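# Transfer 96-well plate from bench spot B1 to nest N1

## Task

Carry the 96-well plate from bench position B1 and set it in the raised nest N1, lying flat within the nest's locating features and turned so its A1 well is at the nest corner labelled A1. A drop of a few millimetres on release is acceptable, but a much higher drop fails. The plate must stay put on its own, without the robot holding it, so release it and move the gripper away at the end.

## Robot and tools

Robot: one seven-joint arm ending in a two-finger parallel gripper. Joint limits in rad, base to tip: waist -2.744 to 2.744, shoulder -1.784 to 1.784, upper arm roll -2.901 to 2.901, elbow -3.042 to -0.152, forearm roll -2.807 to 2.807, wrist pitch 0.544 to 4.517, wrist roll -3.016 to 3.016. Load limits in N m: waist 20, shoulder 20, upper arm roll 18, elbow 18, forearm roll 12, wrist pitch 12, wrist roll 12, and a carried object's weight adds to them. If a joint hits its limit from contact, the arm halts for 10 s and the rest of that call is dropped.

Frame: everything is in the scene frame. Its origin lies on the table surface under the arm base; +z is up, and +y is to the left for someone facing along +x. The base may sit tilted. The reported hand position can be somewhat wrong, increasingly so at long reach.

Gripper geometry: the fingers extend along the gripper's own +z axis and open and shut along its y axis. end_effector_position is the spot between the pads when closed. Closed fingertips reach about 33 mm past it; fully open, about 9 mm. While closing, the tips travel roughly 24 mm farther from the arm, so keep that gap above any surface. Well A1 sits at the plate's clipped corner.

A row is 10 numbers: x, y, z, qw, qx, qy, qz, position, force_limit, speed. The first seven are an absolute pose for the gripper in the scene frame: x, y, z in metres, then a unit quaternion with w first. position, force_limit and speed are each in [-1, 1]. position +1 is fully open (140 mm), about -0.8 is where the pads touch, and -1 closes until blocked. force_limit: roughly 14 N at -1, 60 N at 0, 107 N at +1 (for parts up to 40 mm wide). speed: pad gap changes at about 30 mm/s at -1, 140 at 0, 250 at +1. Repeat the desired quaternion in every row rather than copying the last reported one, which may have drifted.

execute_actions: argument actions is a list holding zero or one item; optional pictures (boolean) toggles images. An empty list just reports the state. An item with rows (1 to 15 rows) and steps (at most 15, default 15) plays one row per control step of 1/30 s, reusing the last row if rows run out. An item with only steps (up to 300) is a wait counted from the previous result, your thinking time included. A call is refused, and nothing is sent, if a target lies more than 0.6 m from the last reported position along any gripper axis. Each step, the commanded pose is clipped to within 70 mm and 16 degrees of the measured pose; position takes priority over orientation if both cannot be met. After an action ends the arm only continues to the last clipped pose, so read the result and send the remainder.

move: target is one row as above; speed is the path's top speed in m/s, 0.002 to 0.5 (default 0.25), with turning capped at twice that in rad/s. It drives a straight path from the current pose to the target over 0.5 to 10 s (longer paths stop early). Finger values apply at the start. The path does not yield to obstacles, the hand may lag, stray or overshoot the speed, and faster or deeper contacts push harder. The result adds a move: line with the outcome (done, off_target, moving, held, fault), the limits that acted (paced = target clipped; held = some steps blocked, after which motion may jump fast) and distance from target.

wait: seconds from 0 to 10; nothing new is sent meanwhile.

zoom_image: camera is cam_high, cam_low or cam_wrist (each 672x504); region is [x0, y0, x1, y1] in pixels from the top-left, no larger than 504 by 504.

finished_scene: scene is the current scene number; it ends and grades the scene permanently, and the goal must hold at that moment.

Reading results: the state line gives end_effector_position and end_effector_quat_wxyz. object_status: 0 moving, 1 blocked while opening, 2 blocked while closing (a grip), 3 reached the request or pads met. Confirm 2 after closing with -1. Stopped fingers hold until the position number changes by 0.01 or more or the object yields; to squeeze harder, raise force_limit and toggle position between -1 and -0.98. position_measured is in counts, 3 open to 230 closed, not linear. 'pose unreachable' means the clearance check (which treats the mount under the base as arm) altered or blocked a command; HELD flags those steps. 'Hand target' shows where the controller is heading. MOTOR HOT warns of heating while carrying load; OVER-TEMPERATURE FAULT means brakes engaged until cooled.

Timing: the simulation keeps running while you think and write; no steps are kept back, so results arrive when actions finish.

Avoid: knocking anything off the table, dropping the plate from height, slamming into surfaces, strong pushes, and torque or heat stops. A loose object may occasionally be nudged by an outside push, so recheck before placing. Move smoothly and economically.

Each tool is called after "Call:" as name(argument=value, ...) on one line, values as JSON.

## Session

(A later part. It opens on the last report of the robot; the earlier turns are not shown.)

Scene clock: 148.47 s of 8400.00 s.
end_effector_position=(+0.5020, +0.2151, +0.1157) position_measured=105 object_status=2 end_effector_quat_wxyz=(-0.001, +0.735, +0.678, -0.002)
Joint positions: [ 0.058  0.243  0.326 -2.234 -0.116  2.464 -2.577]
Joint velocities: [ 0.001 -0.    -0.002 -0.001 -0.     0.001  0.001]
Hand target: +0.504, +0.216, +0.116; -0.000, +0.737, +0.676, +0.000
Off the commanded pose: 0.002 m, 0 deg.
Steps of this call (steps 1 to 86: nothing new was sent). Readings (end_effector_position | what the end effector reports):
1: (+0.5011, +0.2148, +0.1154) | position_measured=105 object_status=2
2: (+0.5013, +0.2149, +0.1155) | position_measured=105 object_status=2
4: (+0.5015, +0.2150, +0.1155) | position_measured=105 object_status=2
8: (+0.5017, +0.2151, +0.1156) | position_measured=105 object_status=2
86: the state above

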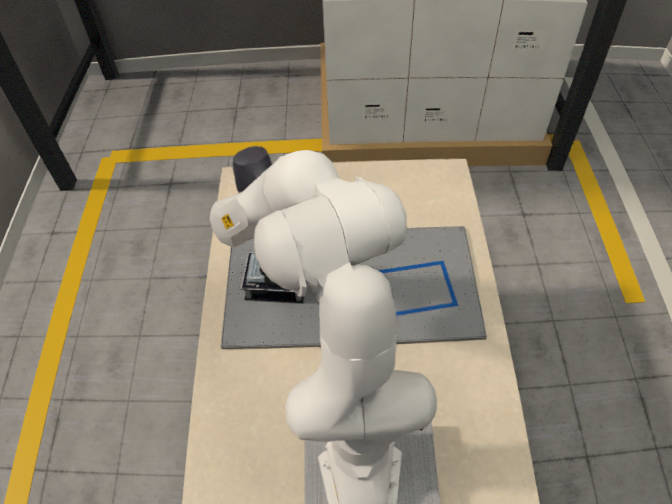

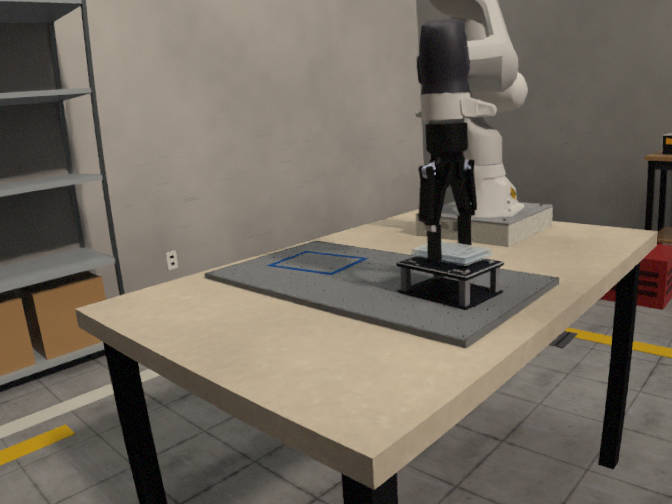

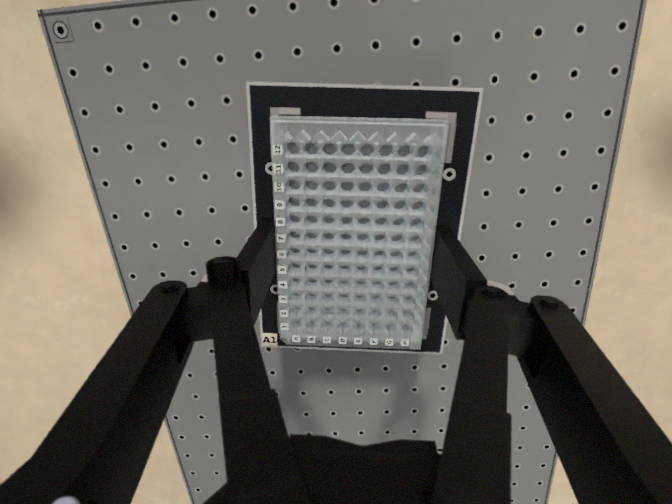

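Call:
execute_actions(actions=[{"rows":[[0.506,0.215,0.116,0,0.7385,0.6743,0,-1,-0.4,-0.8]],"steps":15}], pictures=false)

Call:
execute_actions(actions=[{"steps":20}])

Call:
zoom_image(camera="cam_wrist", region=[250, 90, 480, 190])

Call:
zoom_image(camera="cam_wrist", region=[250, 270, 460, 360])

Scene clock: 175.87 s of 8400.00 s.
end_effector_position=(+0.5044, +0.2152, +0.1160) position_measured=105 object_status=2 end_effector_quat_wxyz=(-0.001, +0.736, +0.677, -0.001)
Joint positions: [ 0.058  0.247  0.325 -2.229 -0.117  2.464 -2.575]
Joint velocities: [ 0.001 -0.001 -0.     0.    -0.001  0.     0.001]
Hand target: +0.506, +0.215, +0.116; -0.000, +0.738, +0.674, +0.000
Off the commanded pose: 0.002 m, 0 deg.
Steps of this call (steps 1 to 90: nothing new was sent; then 23.90 s passed at rest; steps 91 to 105: all 15 steps of this action). Readings (end_effector_position | what the end effector reports):
91: (+0.5025, +0.2153, +0.1158) | position_measured=105 object_status=2
92: (+0.5031, +0.2154, +0.1159) | position_measured=105 object_status=2
94: (+0.5038, +0.2153, +0.1160) | position_measured=105 object_status=2
98: (+0.5043, +0.2153, +0.1160) | position_measured=105 object_status=2
105: the state above

Scene clock: 176.53 s of 8400.00 s.
end_effector_position=(+0.5045, +0.2152, +0.1160) position_measured=105 object_status=2 end_effector_quat_wxyz=(-0.001, +0.736, +0.677, -0.001)
Joint positions: [ 0.058  0.247  0.325 -2.228 -0.117  2.464 -2.575]
Joint velocities: [-0.001 -0.     0.001 -0.    -0.001  0.    -0.001]
Hand target: +0.506, +0.215, +0.116; -0.000, +0.738, +0.674, +0.000
Off the commanded pose: 0.002 m, 0 deg.
Steps of this call (steps 1 to 20: nothing new was sent). Readings (end_effector_position | what the end effector reports):
1: (+0.5044, +0.2152, +0.1160) | position_measured=105 object_status=2
2: (+0.5044, +0.2152, +0.1160) | position_measured=105 object_status=2
4: (+0.5044, +0.2152, +0.1160) | position_measured=105 object_status=2
8: (+0.5044, +0.2152, +0.1160) | position_measured=105 object_status=2
20: the state above

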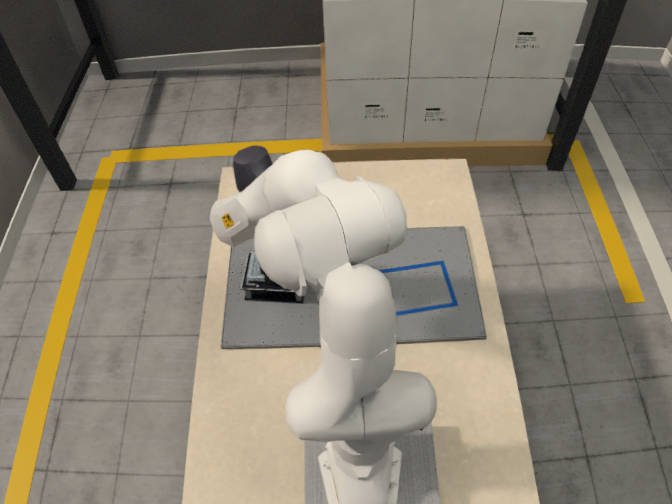

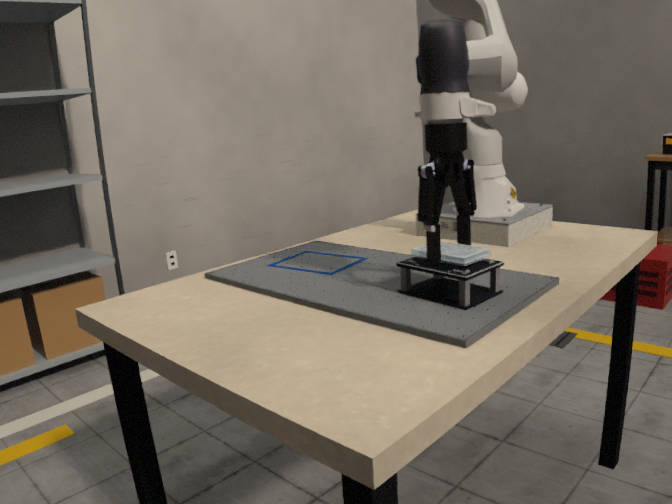

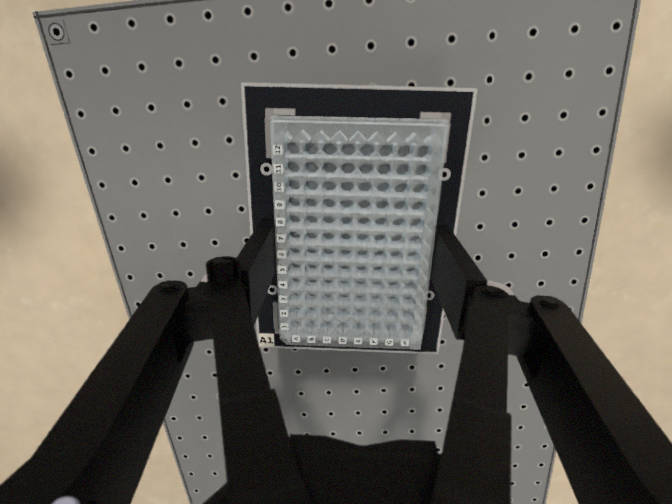

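Region (250, 90, 480, 190) of cam_wrist's 672x504 image, scaled by 2.191, with more detail than that image has; it fills the top 219 rows of this view, and the rest is white.

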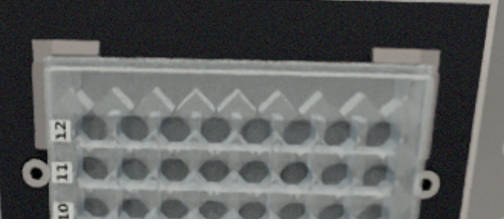

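Region (250, 270, 460, 360) of cam_wrist's 672x504 image, scaled by 2.400, with more detail than that image has; it fills the top 216 rows of this view, and the rest is white.

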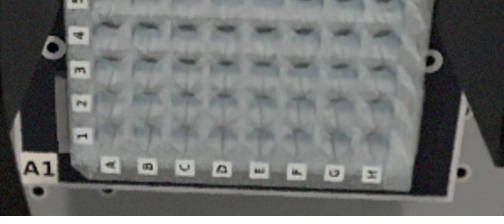

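Call:
execute_actions(actions=[{"rows":[[0.5058,0.2148,0.1155,0,0.7385,0.6743,0,-1,-0.4,-0.8],[0.5058,0.2146,0.115,0,0.7385,0.6743,0,-1,-0.4,-0.8],[0.5058,0.2144,0.1145,0,0.7385,0.6743,0,-1,-0.4,-0.8],[0.5058,0.2143,0.114,0,0.7385,0.6743,0,-1,-0.4,-0.8],[0.5058,0.2143,0.1135,0,0.7385,0.6743,0,-1,-0.4,-0.8],[0.5058,0.2143,0.113,0,0.7385,0.6743,0,-1,-0.4,-0.8],[0.5058,0.2143,0.1125,0,0.7385,0.6743,0,-1,-0.4,-0.8],[0.5058,0.2143,0.112,0,0.7385,0.6743,0,-1,-0.4,-0.8],[0.5058,0.2143,0.1115,0,0.7385,0.6743,0,-1,-0.4,-0.8],[0.5058,0.2143,0.111,0,0.7385,0.6743,0,-1,-0.4,-0.8],[0.5058,0.2143,0.1105,0,0.7385,0.6743,0,-1,-0.4,-0.8]],"steps":15}], pictures=false)

Call:
execute_actions(actions=[{"steps":20}])

Call:
zoom_image(camera="cam_wrist", region=[250, 90, 480, 190])

Call:
zoom_image(camera="cam_wrist", region=[250, 270, 460, 360])

Call:
zoom_image(camera="cam_low", region=[390, 230, 510, 290])

Scene clock: 192.13 s of 8400.00 s.
end_effector_position=(+0.5048, +0.2142, +0.1114) position_measured=105 object_status=2 end_effector_quat_wxyz=(-0.001, +0.736, +0.677, -0.001)
Joint positions: [ 0.058  0.257  0.322 -2.228 -0.122  2.472 -2.573]
Joint velocities: [ 0.     0.005 -0.001  0.    -0.004  0.011  0.002]
Hand target: +0.506, +0.214, +0.110; -0.000, +0.738, +0.674, +0.000
Off the commanded pose: 0.001 m, 0 deg.
Steps of this call (steps 1 to 90: nothing new was sent; then 12.10 s passed at rest; steps 91 to 105: all 15 steps of this action). Readings (end_effector_position | what the end effector reports):
91: (+0.5045, +0.2152, +0.1160) | position_measured=105 object_status=2
92: (+0.5045, +0.2151, +0.1160) | position_measured=105 object_status=2
94: (+0.5045, +0.2150, +0.1155) | position_measured=105 object_status=2
98: (+0.5046, +0.2146, +0.1138) | position_measured=105 object_status=2
105: the state above

Scene clock: 192.80 s of 8400.00 s.
end_effector_position=(+0.5053, +0.2144, +0.1115) position_measured=105 object_status=2 end_effector_quat_wxyz=(-0.001, +0.737, +0.676, -0.001)
Joint positions: [ 0.058  0.257  0.322 -2.228 -0.123  2.474 -2.572]
Joint velocities: [ 0.002  0.001 -0.001 -0.001 -0.002 -0.002  0.   ]
Hand target: +0.506, +0.214, +0.110; -0.000, +0.738, +0.674, +0.000
Off the commanded pose: 0.001 m, 0 deg.
Steps of this call (steps 1 to 20: nothing new was sent). Readings (end_effector_position | what the end effector reports):
1: (+0.5049, +0.2143, +0.1113) | position_measured=105 object_status=2
2: (+0.5049, +0.2143, +0.1114) | position_measured=105 object_status=2
4: (+0.5051, +0.2143, +0.1114) | position_measured=105 object_status=2
8: (+0.5052, +0.2144, +0.1114) | position_measured=105 object_status=2
20: the state above

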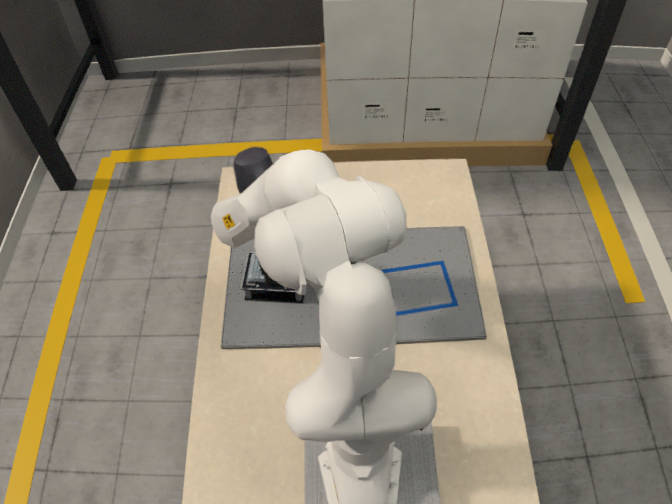

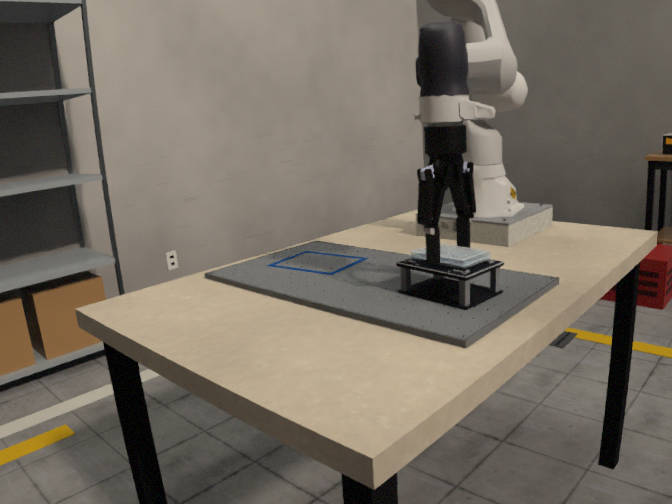

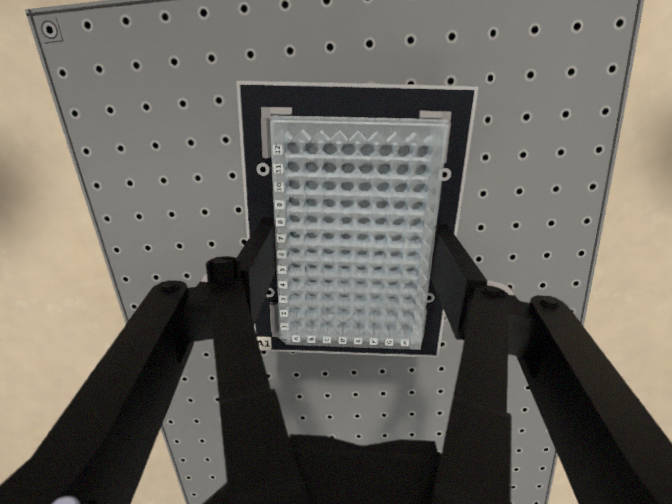

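Region (250, 90, 480, 190) of cam_wrist's 672x504 image, scaled by 2.191, with more detail than that image has; it fills the top 219 rows of this view, and the rest is white.

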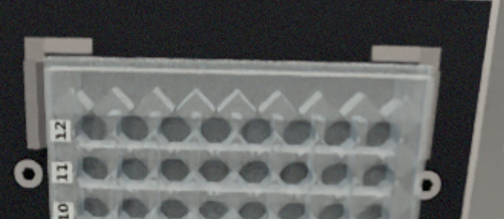

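Region (250, 270, 460, 360) of cam_wrist's 672x504 image, scaled by 2.400, with more detail than that image has; it fills the top 216 rows of this view, and the rest is white.

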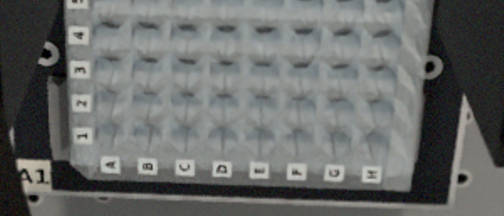

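Region (390, 230, 510, 290) of cam_low's 672x504 image, scaled by 4.200, with more detail than that image has.

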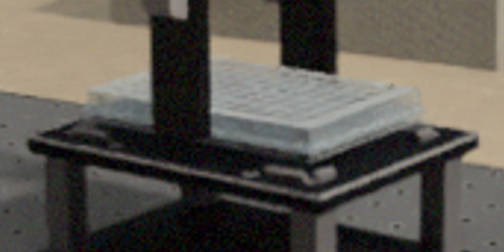

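Call:
execute_actions(actions=[{"rows":[[0.505,0.2144,0.1105,0,0.7395,0.6732,0,-1,-0.4,-0.8],[0.5042,0.2144,0.1105,0,0.7402,0.6724,0,-1,-0.4,-0.8],[0.5035,0.2144,0.1105,0,0.7402,0.6724,0,-1,-0.4,-0.8]],"steps":15}], pictures=false)

Call:
execute_actions(actions=[{"steps":20}])

Call:
zoom_image(camera="cam_wrist", region=[250, 90, 480, 190])

Call:
zoom_image(camera="cam_wrist", region=[250, 270, 460, 360])

Scene clock: 206.90 s of 8400.00 s.
end_effector_position=(+0.5027, +0.2138, +0.1095) position_measured=105 object_status=2 end_effector_quat_wxyz=(-0.001, +0.738, +0.675, -0.002)
Joint positions: [ 0.059  0.257  0.322 -2.235 -0.123  2.477 -2.568]
Joint velocities: [ 0.    -0.    -0.     0.    -0.001  0.001  0.004]
Hand target: +0.504, +0.214, +0.110; -0.000, +0.740, +0.672, -0.000
Off the commanded pose: 0.001 m, 0 deg.
Steps of this call (steps 1 to 90: nothing new was sent; then 10.60 s passed at rest; steps 91 to 105: all 15 steps of this action). Readings (end_effector_position | what the end effector reports):
91: (+0.5053, +0.2145, +0.1114) | position_measured=105 object_status=2
92: (+0.5050, +0.2144, +0.1112) | position_measured=105 object_status=2
94: (+0.5037, +0.2140, +0.1103) | position_measured=105 object_status=2
98: (+0.5026, +0.2138, +0.1095) | position_measured=105 object_status=2
105: the state above

Scene clock: 207.57 s of 8400.00 s.
end_effector_position=(+0.5027, +0.2139, +0.1095) position_measured=105 object_status=2 end_effector_quat_wxyz=(-0.001, +0.738, +0.675, -0.002)
Joint positions: [ 0.059  0.257  0.322 -2.235 -0.123  2.477 -2.566]
Joint velocities: [-0.    -0.001 -0.001 -0.    -0.     0.001  0.002]
Hand target: +0.504, +0.214, +0.110; -0.000, +0.740, +0.672, -0.000
Off the commanded pose: 0.001 m, 0 deg.
Steps of this call (steps 1 to 20: nothing new was sent). Readings (end_effector_position | what the end effector reports):
1: (+0.5027, +0.2139, +0.1095) | position_measured=105 object_status=2
2: (+0.5027, +0.2139, +0.1095) | position_measured=105 object_status=2
4: (+0.5027, +0.2139, +0.1095) | position_measured=105 object_status=2
8: (+0.5027, +0.2139, +0.1095) | position_measured=105 object_status=2
20: the state above

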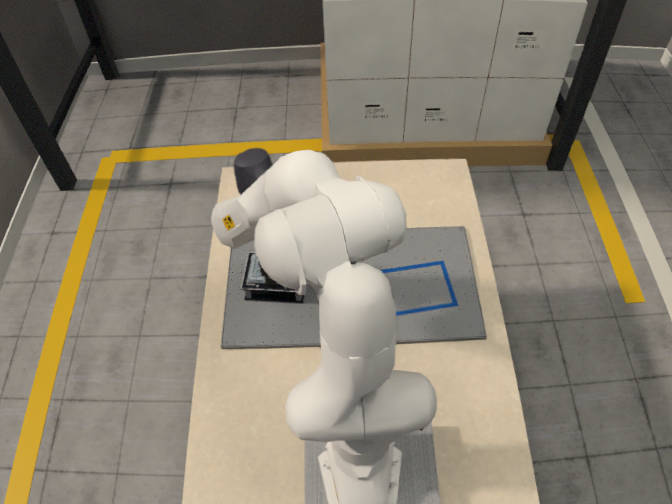

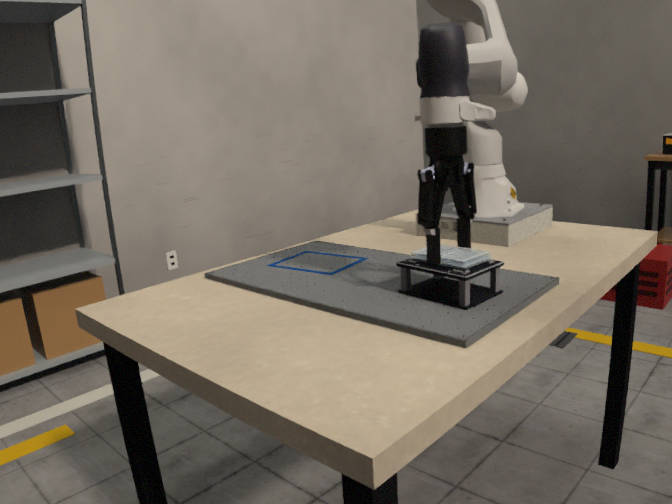

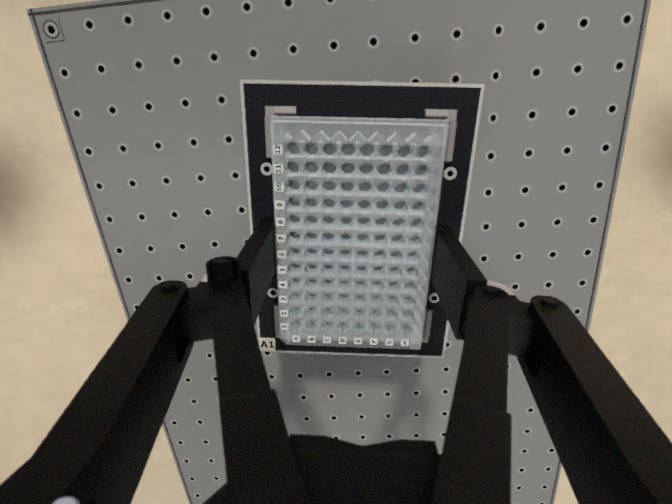

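Region (250, 90, 480, 190) of cam_wrist's 672x504 image, scaled by 2.191, with more detail than that image has; it fills the top 219 rows of this view, and the rest is white.

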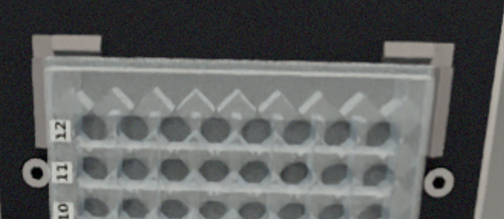

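Region (250, 270, 460, 360) of cam_wrist's 672x504 image, scaled by 2.400, with more detail than that image has; it fills the top 216 rows of this view, and the rest is white.

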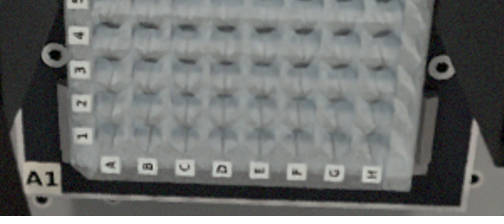

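Call:
execute_actions(actions=[{"rows":[[0.5042,0.2145,0.110,0,0.7398,0.6728,0,-1,-0.4,-0.8],[0.5042,0.2145,0.1095,0,0.7398,0.6728,0,-1,-0.4,-0.8],[0.5042,0.2145,0.109,0,0.7398,0.6728,0,-1,-0.4,-0.8],[0.5042,0.2145,0.1085,0,0.7398,0.6728,0,-1,-0.4,-0.8],[0.5042,0.2145,0.108,0,0.7398,0.6728,0,-1,-0.4,-0.8]],"steps":15}], pictures=false)

Call:
execute_actions(actions=[{"steps":15}], pictures=false)

Scene clock: 217.53 s of 8400.00 s.
end_effector_position=(+0.5032, +0.2144, +0.1087) position_measured=105 object_status=2 end_effector_quat_wxyz=(-0.001, +0.738, +0.675, -0.001)
Joint positions: [ 0.059  0.259  0.322 -2.235 -0.125  2.481 -2.565]
Joint velocities: [-0.     0.     0.     0.    -0.001  0.002  0.002]
Hand target: +0.504, +0.215, +0.108; -0.000, +0.740, +0.673, +0.000
Off the commanded pose: 0.001 m, 0 deg.
Steps of this call (steps 1 to 90: nothing new was sent; then 6.47 s passed at rest; steps 91 to 105: all 15 steps of this action). Readings (end_effector_position | what the end effector reports):
91: (+0.5027, +0.2139, +0.1095) | position_measured=105 object_status=2
92: (+0.5028, +0.2139, +0.1096) | position_measured=105 object_status=2
94: (+0.5030, +0.2140, +0.1095) | position_measured=105 object_status=2
98: (+0.5030, +0.2143, +0.1088) | position_measured=105 object_status=2
105: the state above

Scene clock: 218.03 s of 8400.00 s.
end_effector_position=(+0.5034, +0.2144, +0.1087) position_measured=105 object_status=2 end_effector_quat_wxyz=(-0.001, +0.738, +0.675, -0.001)
Joint positions: [ 0.059  0.259  0.322 -2.235 -0.125  2.482 -2.565]
Joint velocities: [-0.001  0.001 -0.002  0.002 -0.     0.001  0.001]
Hand target: +0.504, +0.215, +0.108; -0.000, +0.740, +0.673, +0.000
Off the commanded pose: 0.001 m, 0 deg.
Steps of this call (steps 1 to 15: nothing new was sent). Readings (end_effector_position | what the end effector reports):
1: (+0.5033, +0.2144, +0.1087) | position_measured=105 object_status=2
2: (+0.5033, +0.2144, +0.1087) | position_measured=105 object_status=2
4: (+0.5033, +0.2144, +0.1087) | position_measured=105 object_status=2
8: (+0.5033, +0.2144, +0.1087) | position_measured=105 object_status=2
15: the state above

Call:
execute_actions(actions=[{"rows":[[0.5042,0.2144,0.1076,0,0.7398,0.6728,0,-1,-0.4,-0.8],[0.5042,0.2144,0.1072,0,0.7398,0.6728,0,-1,-0.4,-0.8],[0.5042,0.2144,0.1068,0,0.7398,0.6728,0,-1,-0.4,-0.8],[0.5042,0.2144,0.1064,0,0.7398,0.6728,0,-1,-0.4,-0.8],[0.5042,0.2144,0.106,0,0.7398,0.6728,0,-1,-0.4,-0.8],[0.5042,0.2144,0.1056,0,0.7398,0.6728,0,-1,-0.4,-0.8],[0.5042,0.2144,0.1052,0,0.7398,0.6728,0,-1,-0.4,-0.8],[0.5042,0.2144,0.1048,0,0.7398,0.6728,0,-1,-0.4,-0.8],[0.5042,0.2144,0.1044,0,0.7398,0.6728,0,-1,-0.4,-0.8],[0.5042,0.2144,0.104,0,0.7398,0.6728,0,-1,-0.4,-0.8],[0.5042,0.2144,0.1036,0,0.7398,0.6728,0,-1,-0.4,-0.8],[0.5042,0.2144,0.1032,0,0.7398,0.6728,0,-1,-0.4,-0.8]],"steps":15}], pictures=false)

Call:
execute_actions(actions=[{"steps":15}])

Call:
zoom_image(camera="cam_wrist", region=[250, 90, 480, 190])

Call:
zoom_image(camera="cam_low", region=[390, 230, 510, 290])

Scene clock: 227.40 s of 8400.00 s.
end_effector_position=(+0.5038, +0.2136, +0.1048) position_measured=105 object_status=2 end_effector_quat_wxyz=(-0.001, +0.738, +0.675, -0.001)
Joint positions: [ 0.059  0.268  0.32  -2.235 -0.131  2.49  -2.563]
Joint velocities: [ 0.001  0.003 -0.003  0.    -0.005  0.006  0.004]
Hand target: +0.504, +0.214, +0.103; -0.000, +0.740, +0.673, +0.000
Off the commanded pose: 0.002 m, 0 deg.
Steps of this call (steps 1 to 90: nothing new was sent; then 5.87 s passed at rest; steps 91 to 105: all 15 steps of this action). Readings (end_effector_position | what the end effector reports):
91: (+0.5034, +0.2144, +0.1087) | position_measured=105 object_status=2
92: (+0.5034, +0.2145, +0.1086) | position_measured=105 object_status=2
94: (+0.5034, +0.2145, +0.1081) | position_measured=105 object_status=2
98: (+0.5033, +0.2144, +0.1066) | position_measured=105 object_status=2
105: the state above

Scene clock: 227.90 s of 8400.00 s.
end_effector_position=(+0.5040, +0.2135, +0.1048) position_measured=105 object_status=2 end_effector_quat_wxyz=(-0.000, +0.738, +0.675, -0.001)
Joint positions: [ 0.06   0.268  0.32  -2.235 -0.131  2.49  -2.562]
Joint velocities: [-0.001 -0.001 -0.001  0.001  0.001 -0.    -0.   ]
Hand target: +0.504, +0.214, +0.103; -0.000, +0.740, +0.673, +0.000
Off the commanded pose: 0.002 m, 0 deg.
Steps of this call (steps 1 to 15: nothing new was sent). Readings (end_effector_position | what the end effector reports):
1: (+0.5039, +0.2136, +0.1048) | position_measured=105 object_status=2
2: (+0.5039, +0.2136, +0.1048) | position_measured=105 object_status=2
4: (+0.5040, +0.2136, +0.1048) | position_measured=105 object_status=2
8: (+0.5040, +0.2135, +0.1048) | position_measured=105 object_status=2
15: the state above

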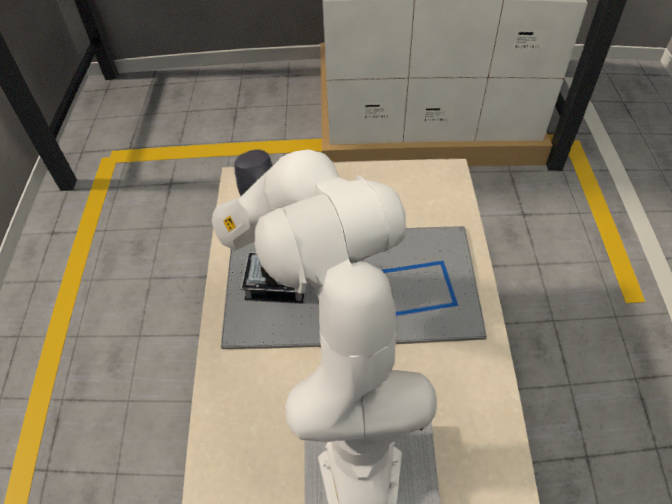

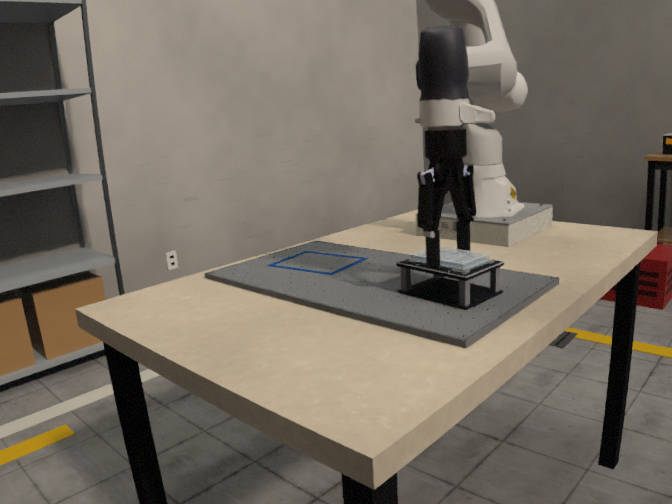

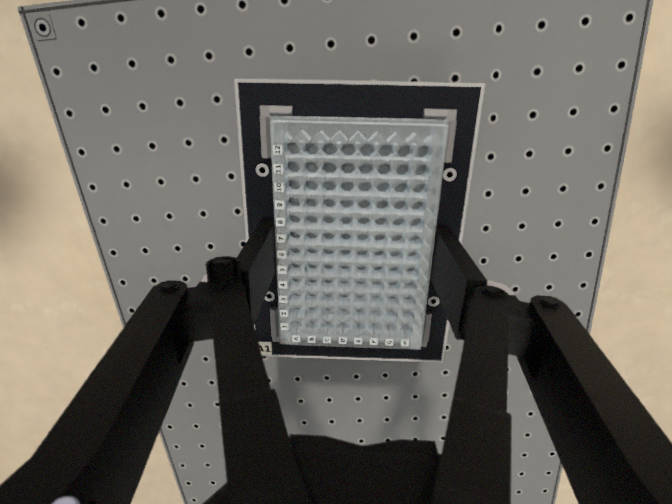

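Region (250, 90, 480, 190) of cam_wrist's 672x504 image, scaled by 2.191, with more detail than that image has; it fills the top 219 rows of this view, and the rest is white.

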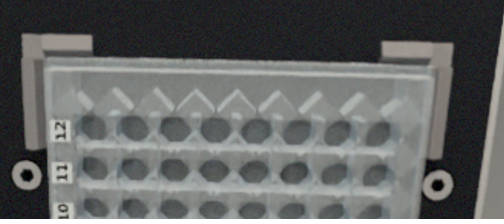

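Region (390, 230, 510, 290) of cam_low's 672x504 image, scaled by 4.200, with more detail than that image has.

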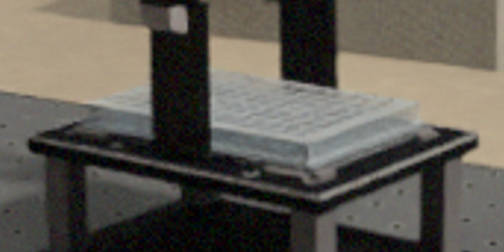

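Call:
move(target=[0.504, 0.2136, 0.1048, 0, 0.7385, 0.6743, 0, 0.45, -0.4, -0.8], speed=0.02)

Call:
move(target=[0.504, 0.2136, 0.2, 0, 0.7385, 0.6743, 0, 0.45, -0.4, -0.8], speed=0.1)

Call:
zoom_image(camera="cam_wrist", region=[250, 70, 470, 310])

Call:
zoom_image(camera="cam_low", region=[390, 230, 510, 290])

Scene clock: 234.63 s of 8400.00 s.
end_effector_position=(+0.5040, +0.2135, +0.1047) position_measured=72 object_status=3 end_effector_quat_wxyz=(-0.000, +0.738, +0.675, -0.001)
Joint positions: [ 0.06   0.268  0.32  -2.235 -0.131  2.49  -2.562]
Joint velocities: [-0.001 -0.001  0.001 -0.001  0.001 -0.     0.   ]
Hand target: +0.504, +0.214, +0.105; -0.000, +0.738, +0.674, -0.000
Off the commanded pose: 0.000 m, 0 deg.
After step 90, 3.03 s passed at rest.
move: done

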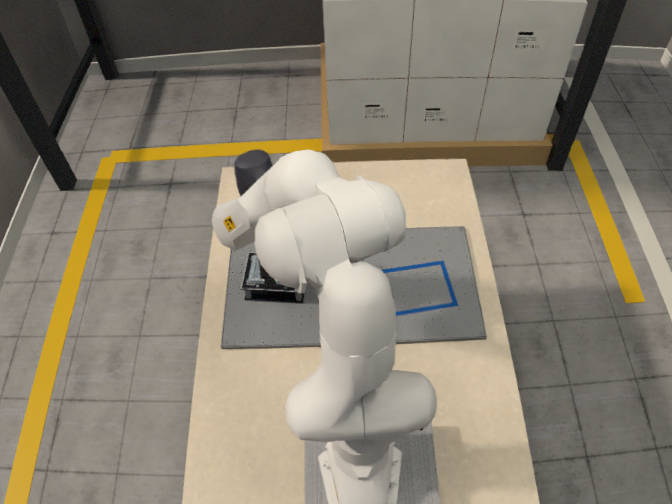

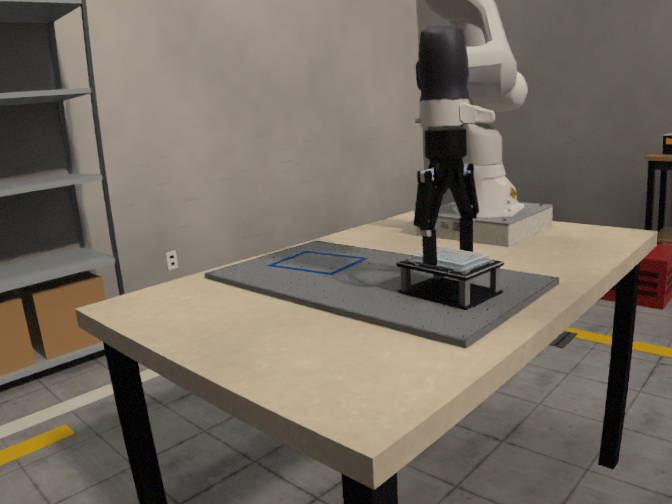

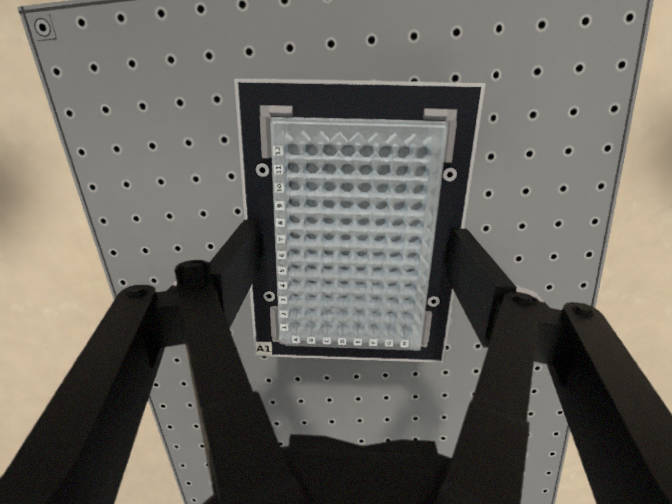

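Scene clock: 236.13 s of 8400.00 s.
end_effector_position=(+0.5047, +0.2134, +0.1997) position_measured=72 object_status=3 end_effector_quat_wxyz=(+0.002, +0.742, +0.671, +0.001)
Joint positions: [ 0.044  0.089  0.341 -2.185 -0.038  2.279 -2.616]
Joint velocities: [-0.     0.    -0.001  0.001  0.001 -0.011 -0.009]
Hand target: +0.504, +0.213, +0.200; +0.000, +0.739, +0.674, -0.000
Off the commanded pose: 0.001 m, 1 deg.
move: done

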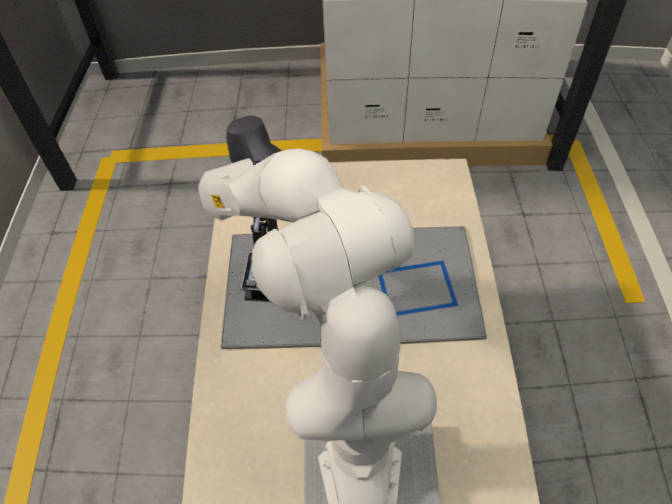

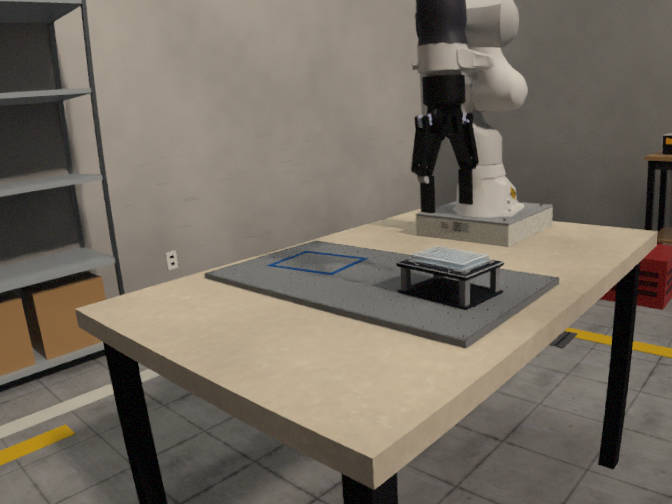

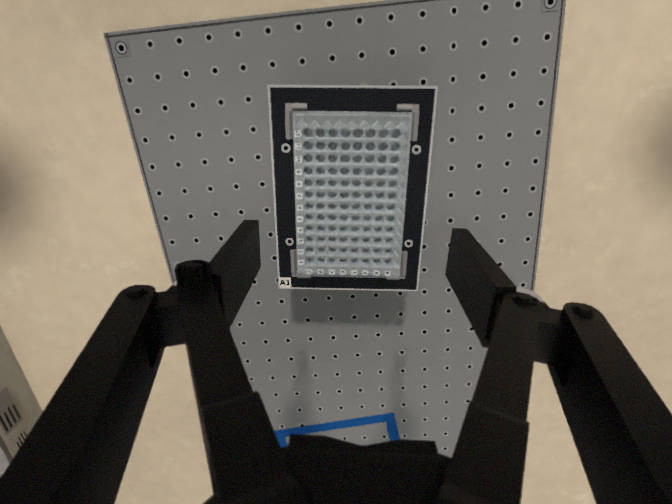

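Region (250, 70, 470, 310) of cam_wrist's 672x504 image, scaled by 2.100, with more detail than that image has; it fills the left 462 columns of this view, and the rest is white.

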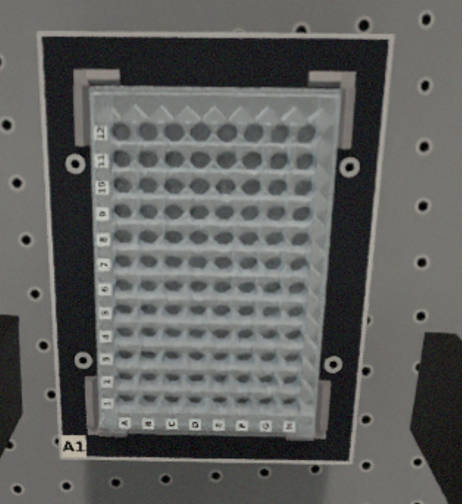

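Region (390, 230, 510, 290) of cam_low's 672x504 image, scaled by 4.200, with more detail than that image has.

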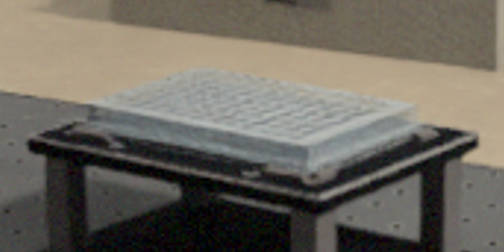

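Call:
move(target=[0.495, 0.09, 0.22, 0, 0.7385, 0.6743, 0, 0.45, -0.4, -0.8], speed=0.15)

Call:
zoom_image(camera="cam_wrist", region=[250, 0, 470, 160])

Scene clock: 243.63 s of 8400.00 s.
end_effector_position=(+0.4983, +0.0909, +0.2202) position_measured=72 object_status=3 end_effector_quat_wxyz=(+0.001, +0.743, +0.669, +0.001)
Joint positions: [-0.071 -0.059  0.228 -2.306  0.023  2.256 -2.877]
Joint velocities: [ 0.001  0.     0.    -0.001  0.003 -0.001 -0.032]
Hand target: +0.497, +0.090, +0.220; -0.001, +0.738, +0.674, -0.000
Off the commanded pose: 0.003 m, 1 deg.
After step 90, 2.90 s passed at rest.
move: done

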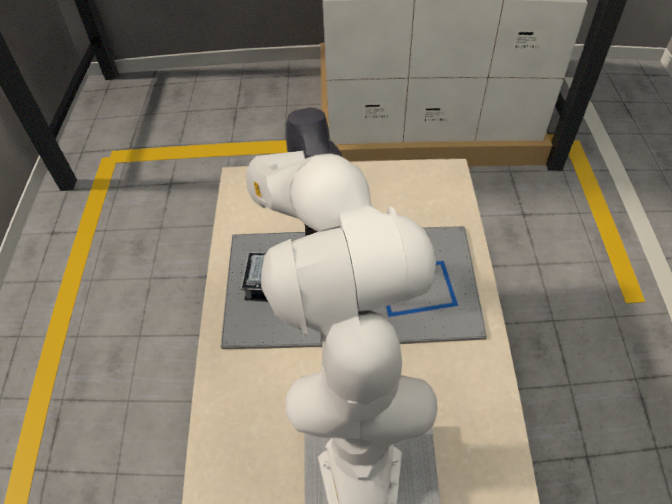

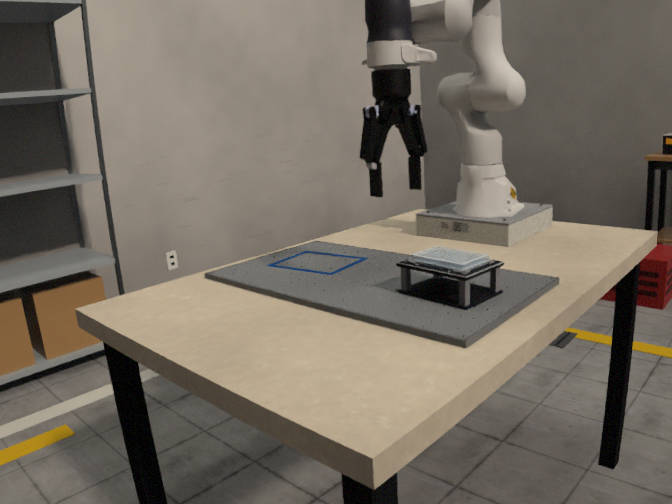

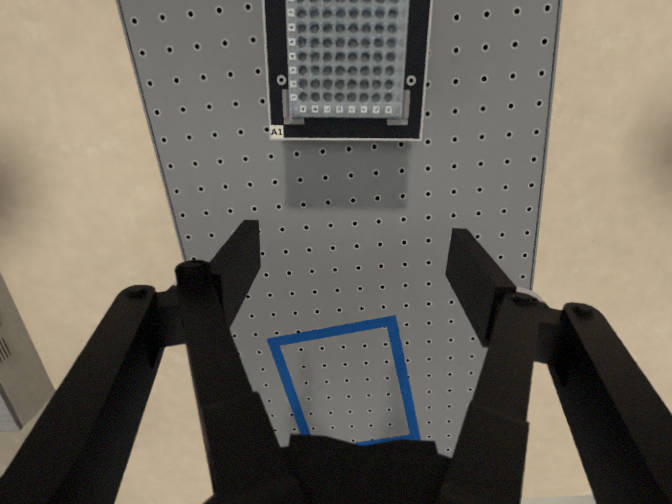

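Region (250, 0, 470, 160) of cam_wrist's 672x504 image, scaled by 2.291, with more detail than that image has; it fills the top 367 rows of this view, and the rest is white.

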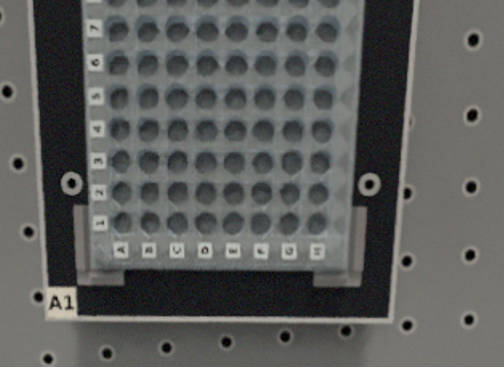

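Seated inside all locators.

Call:
finished_scene(scene=1)

The scene is finished: the task was done.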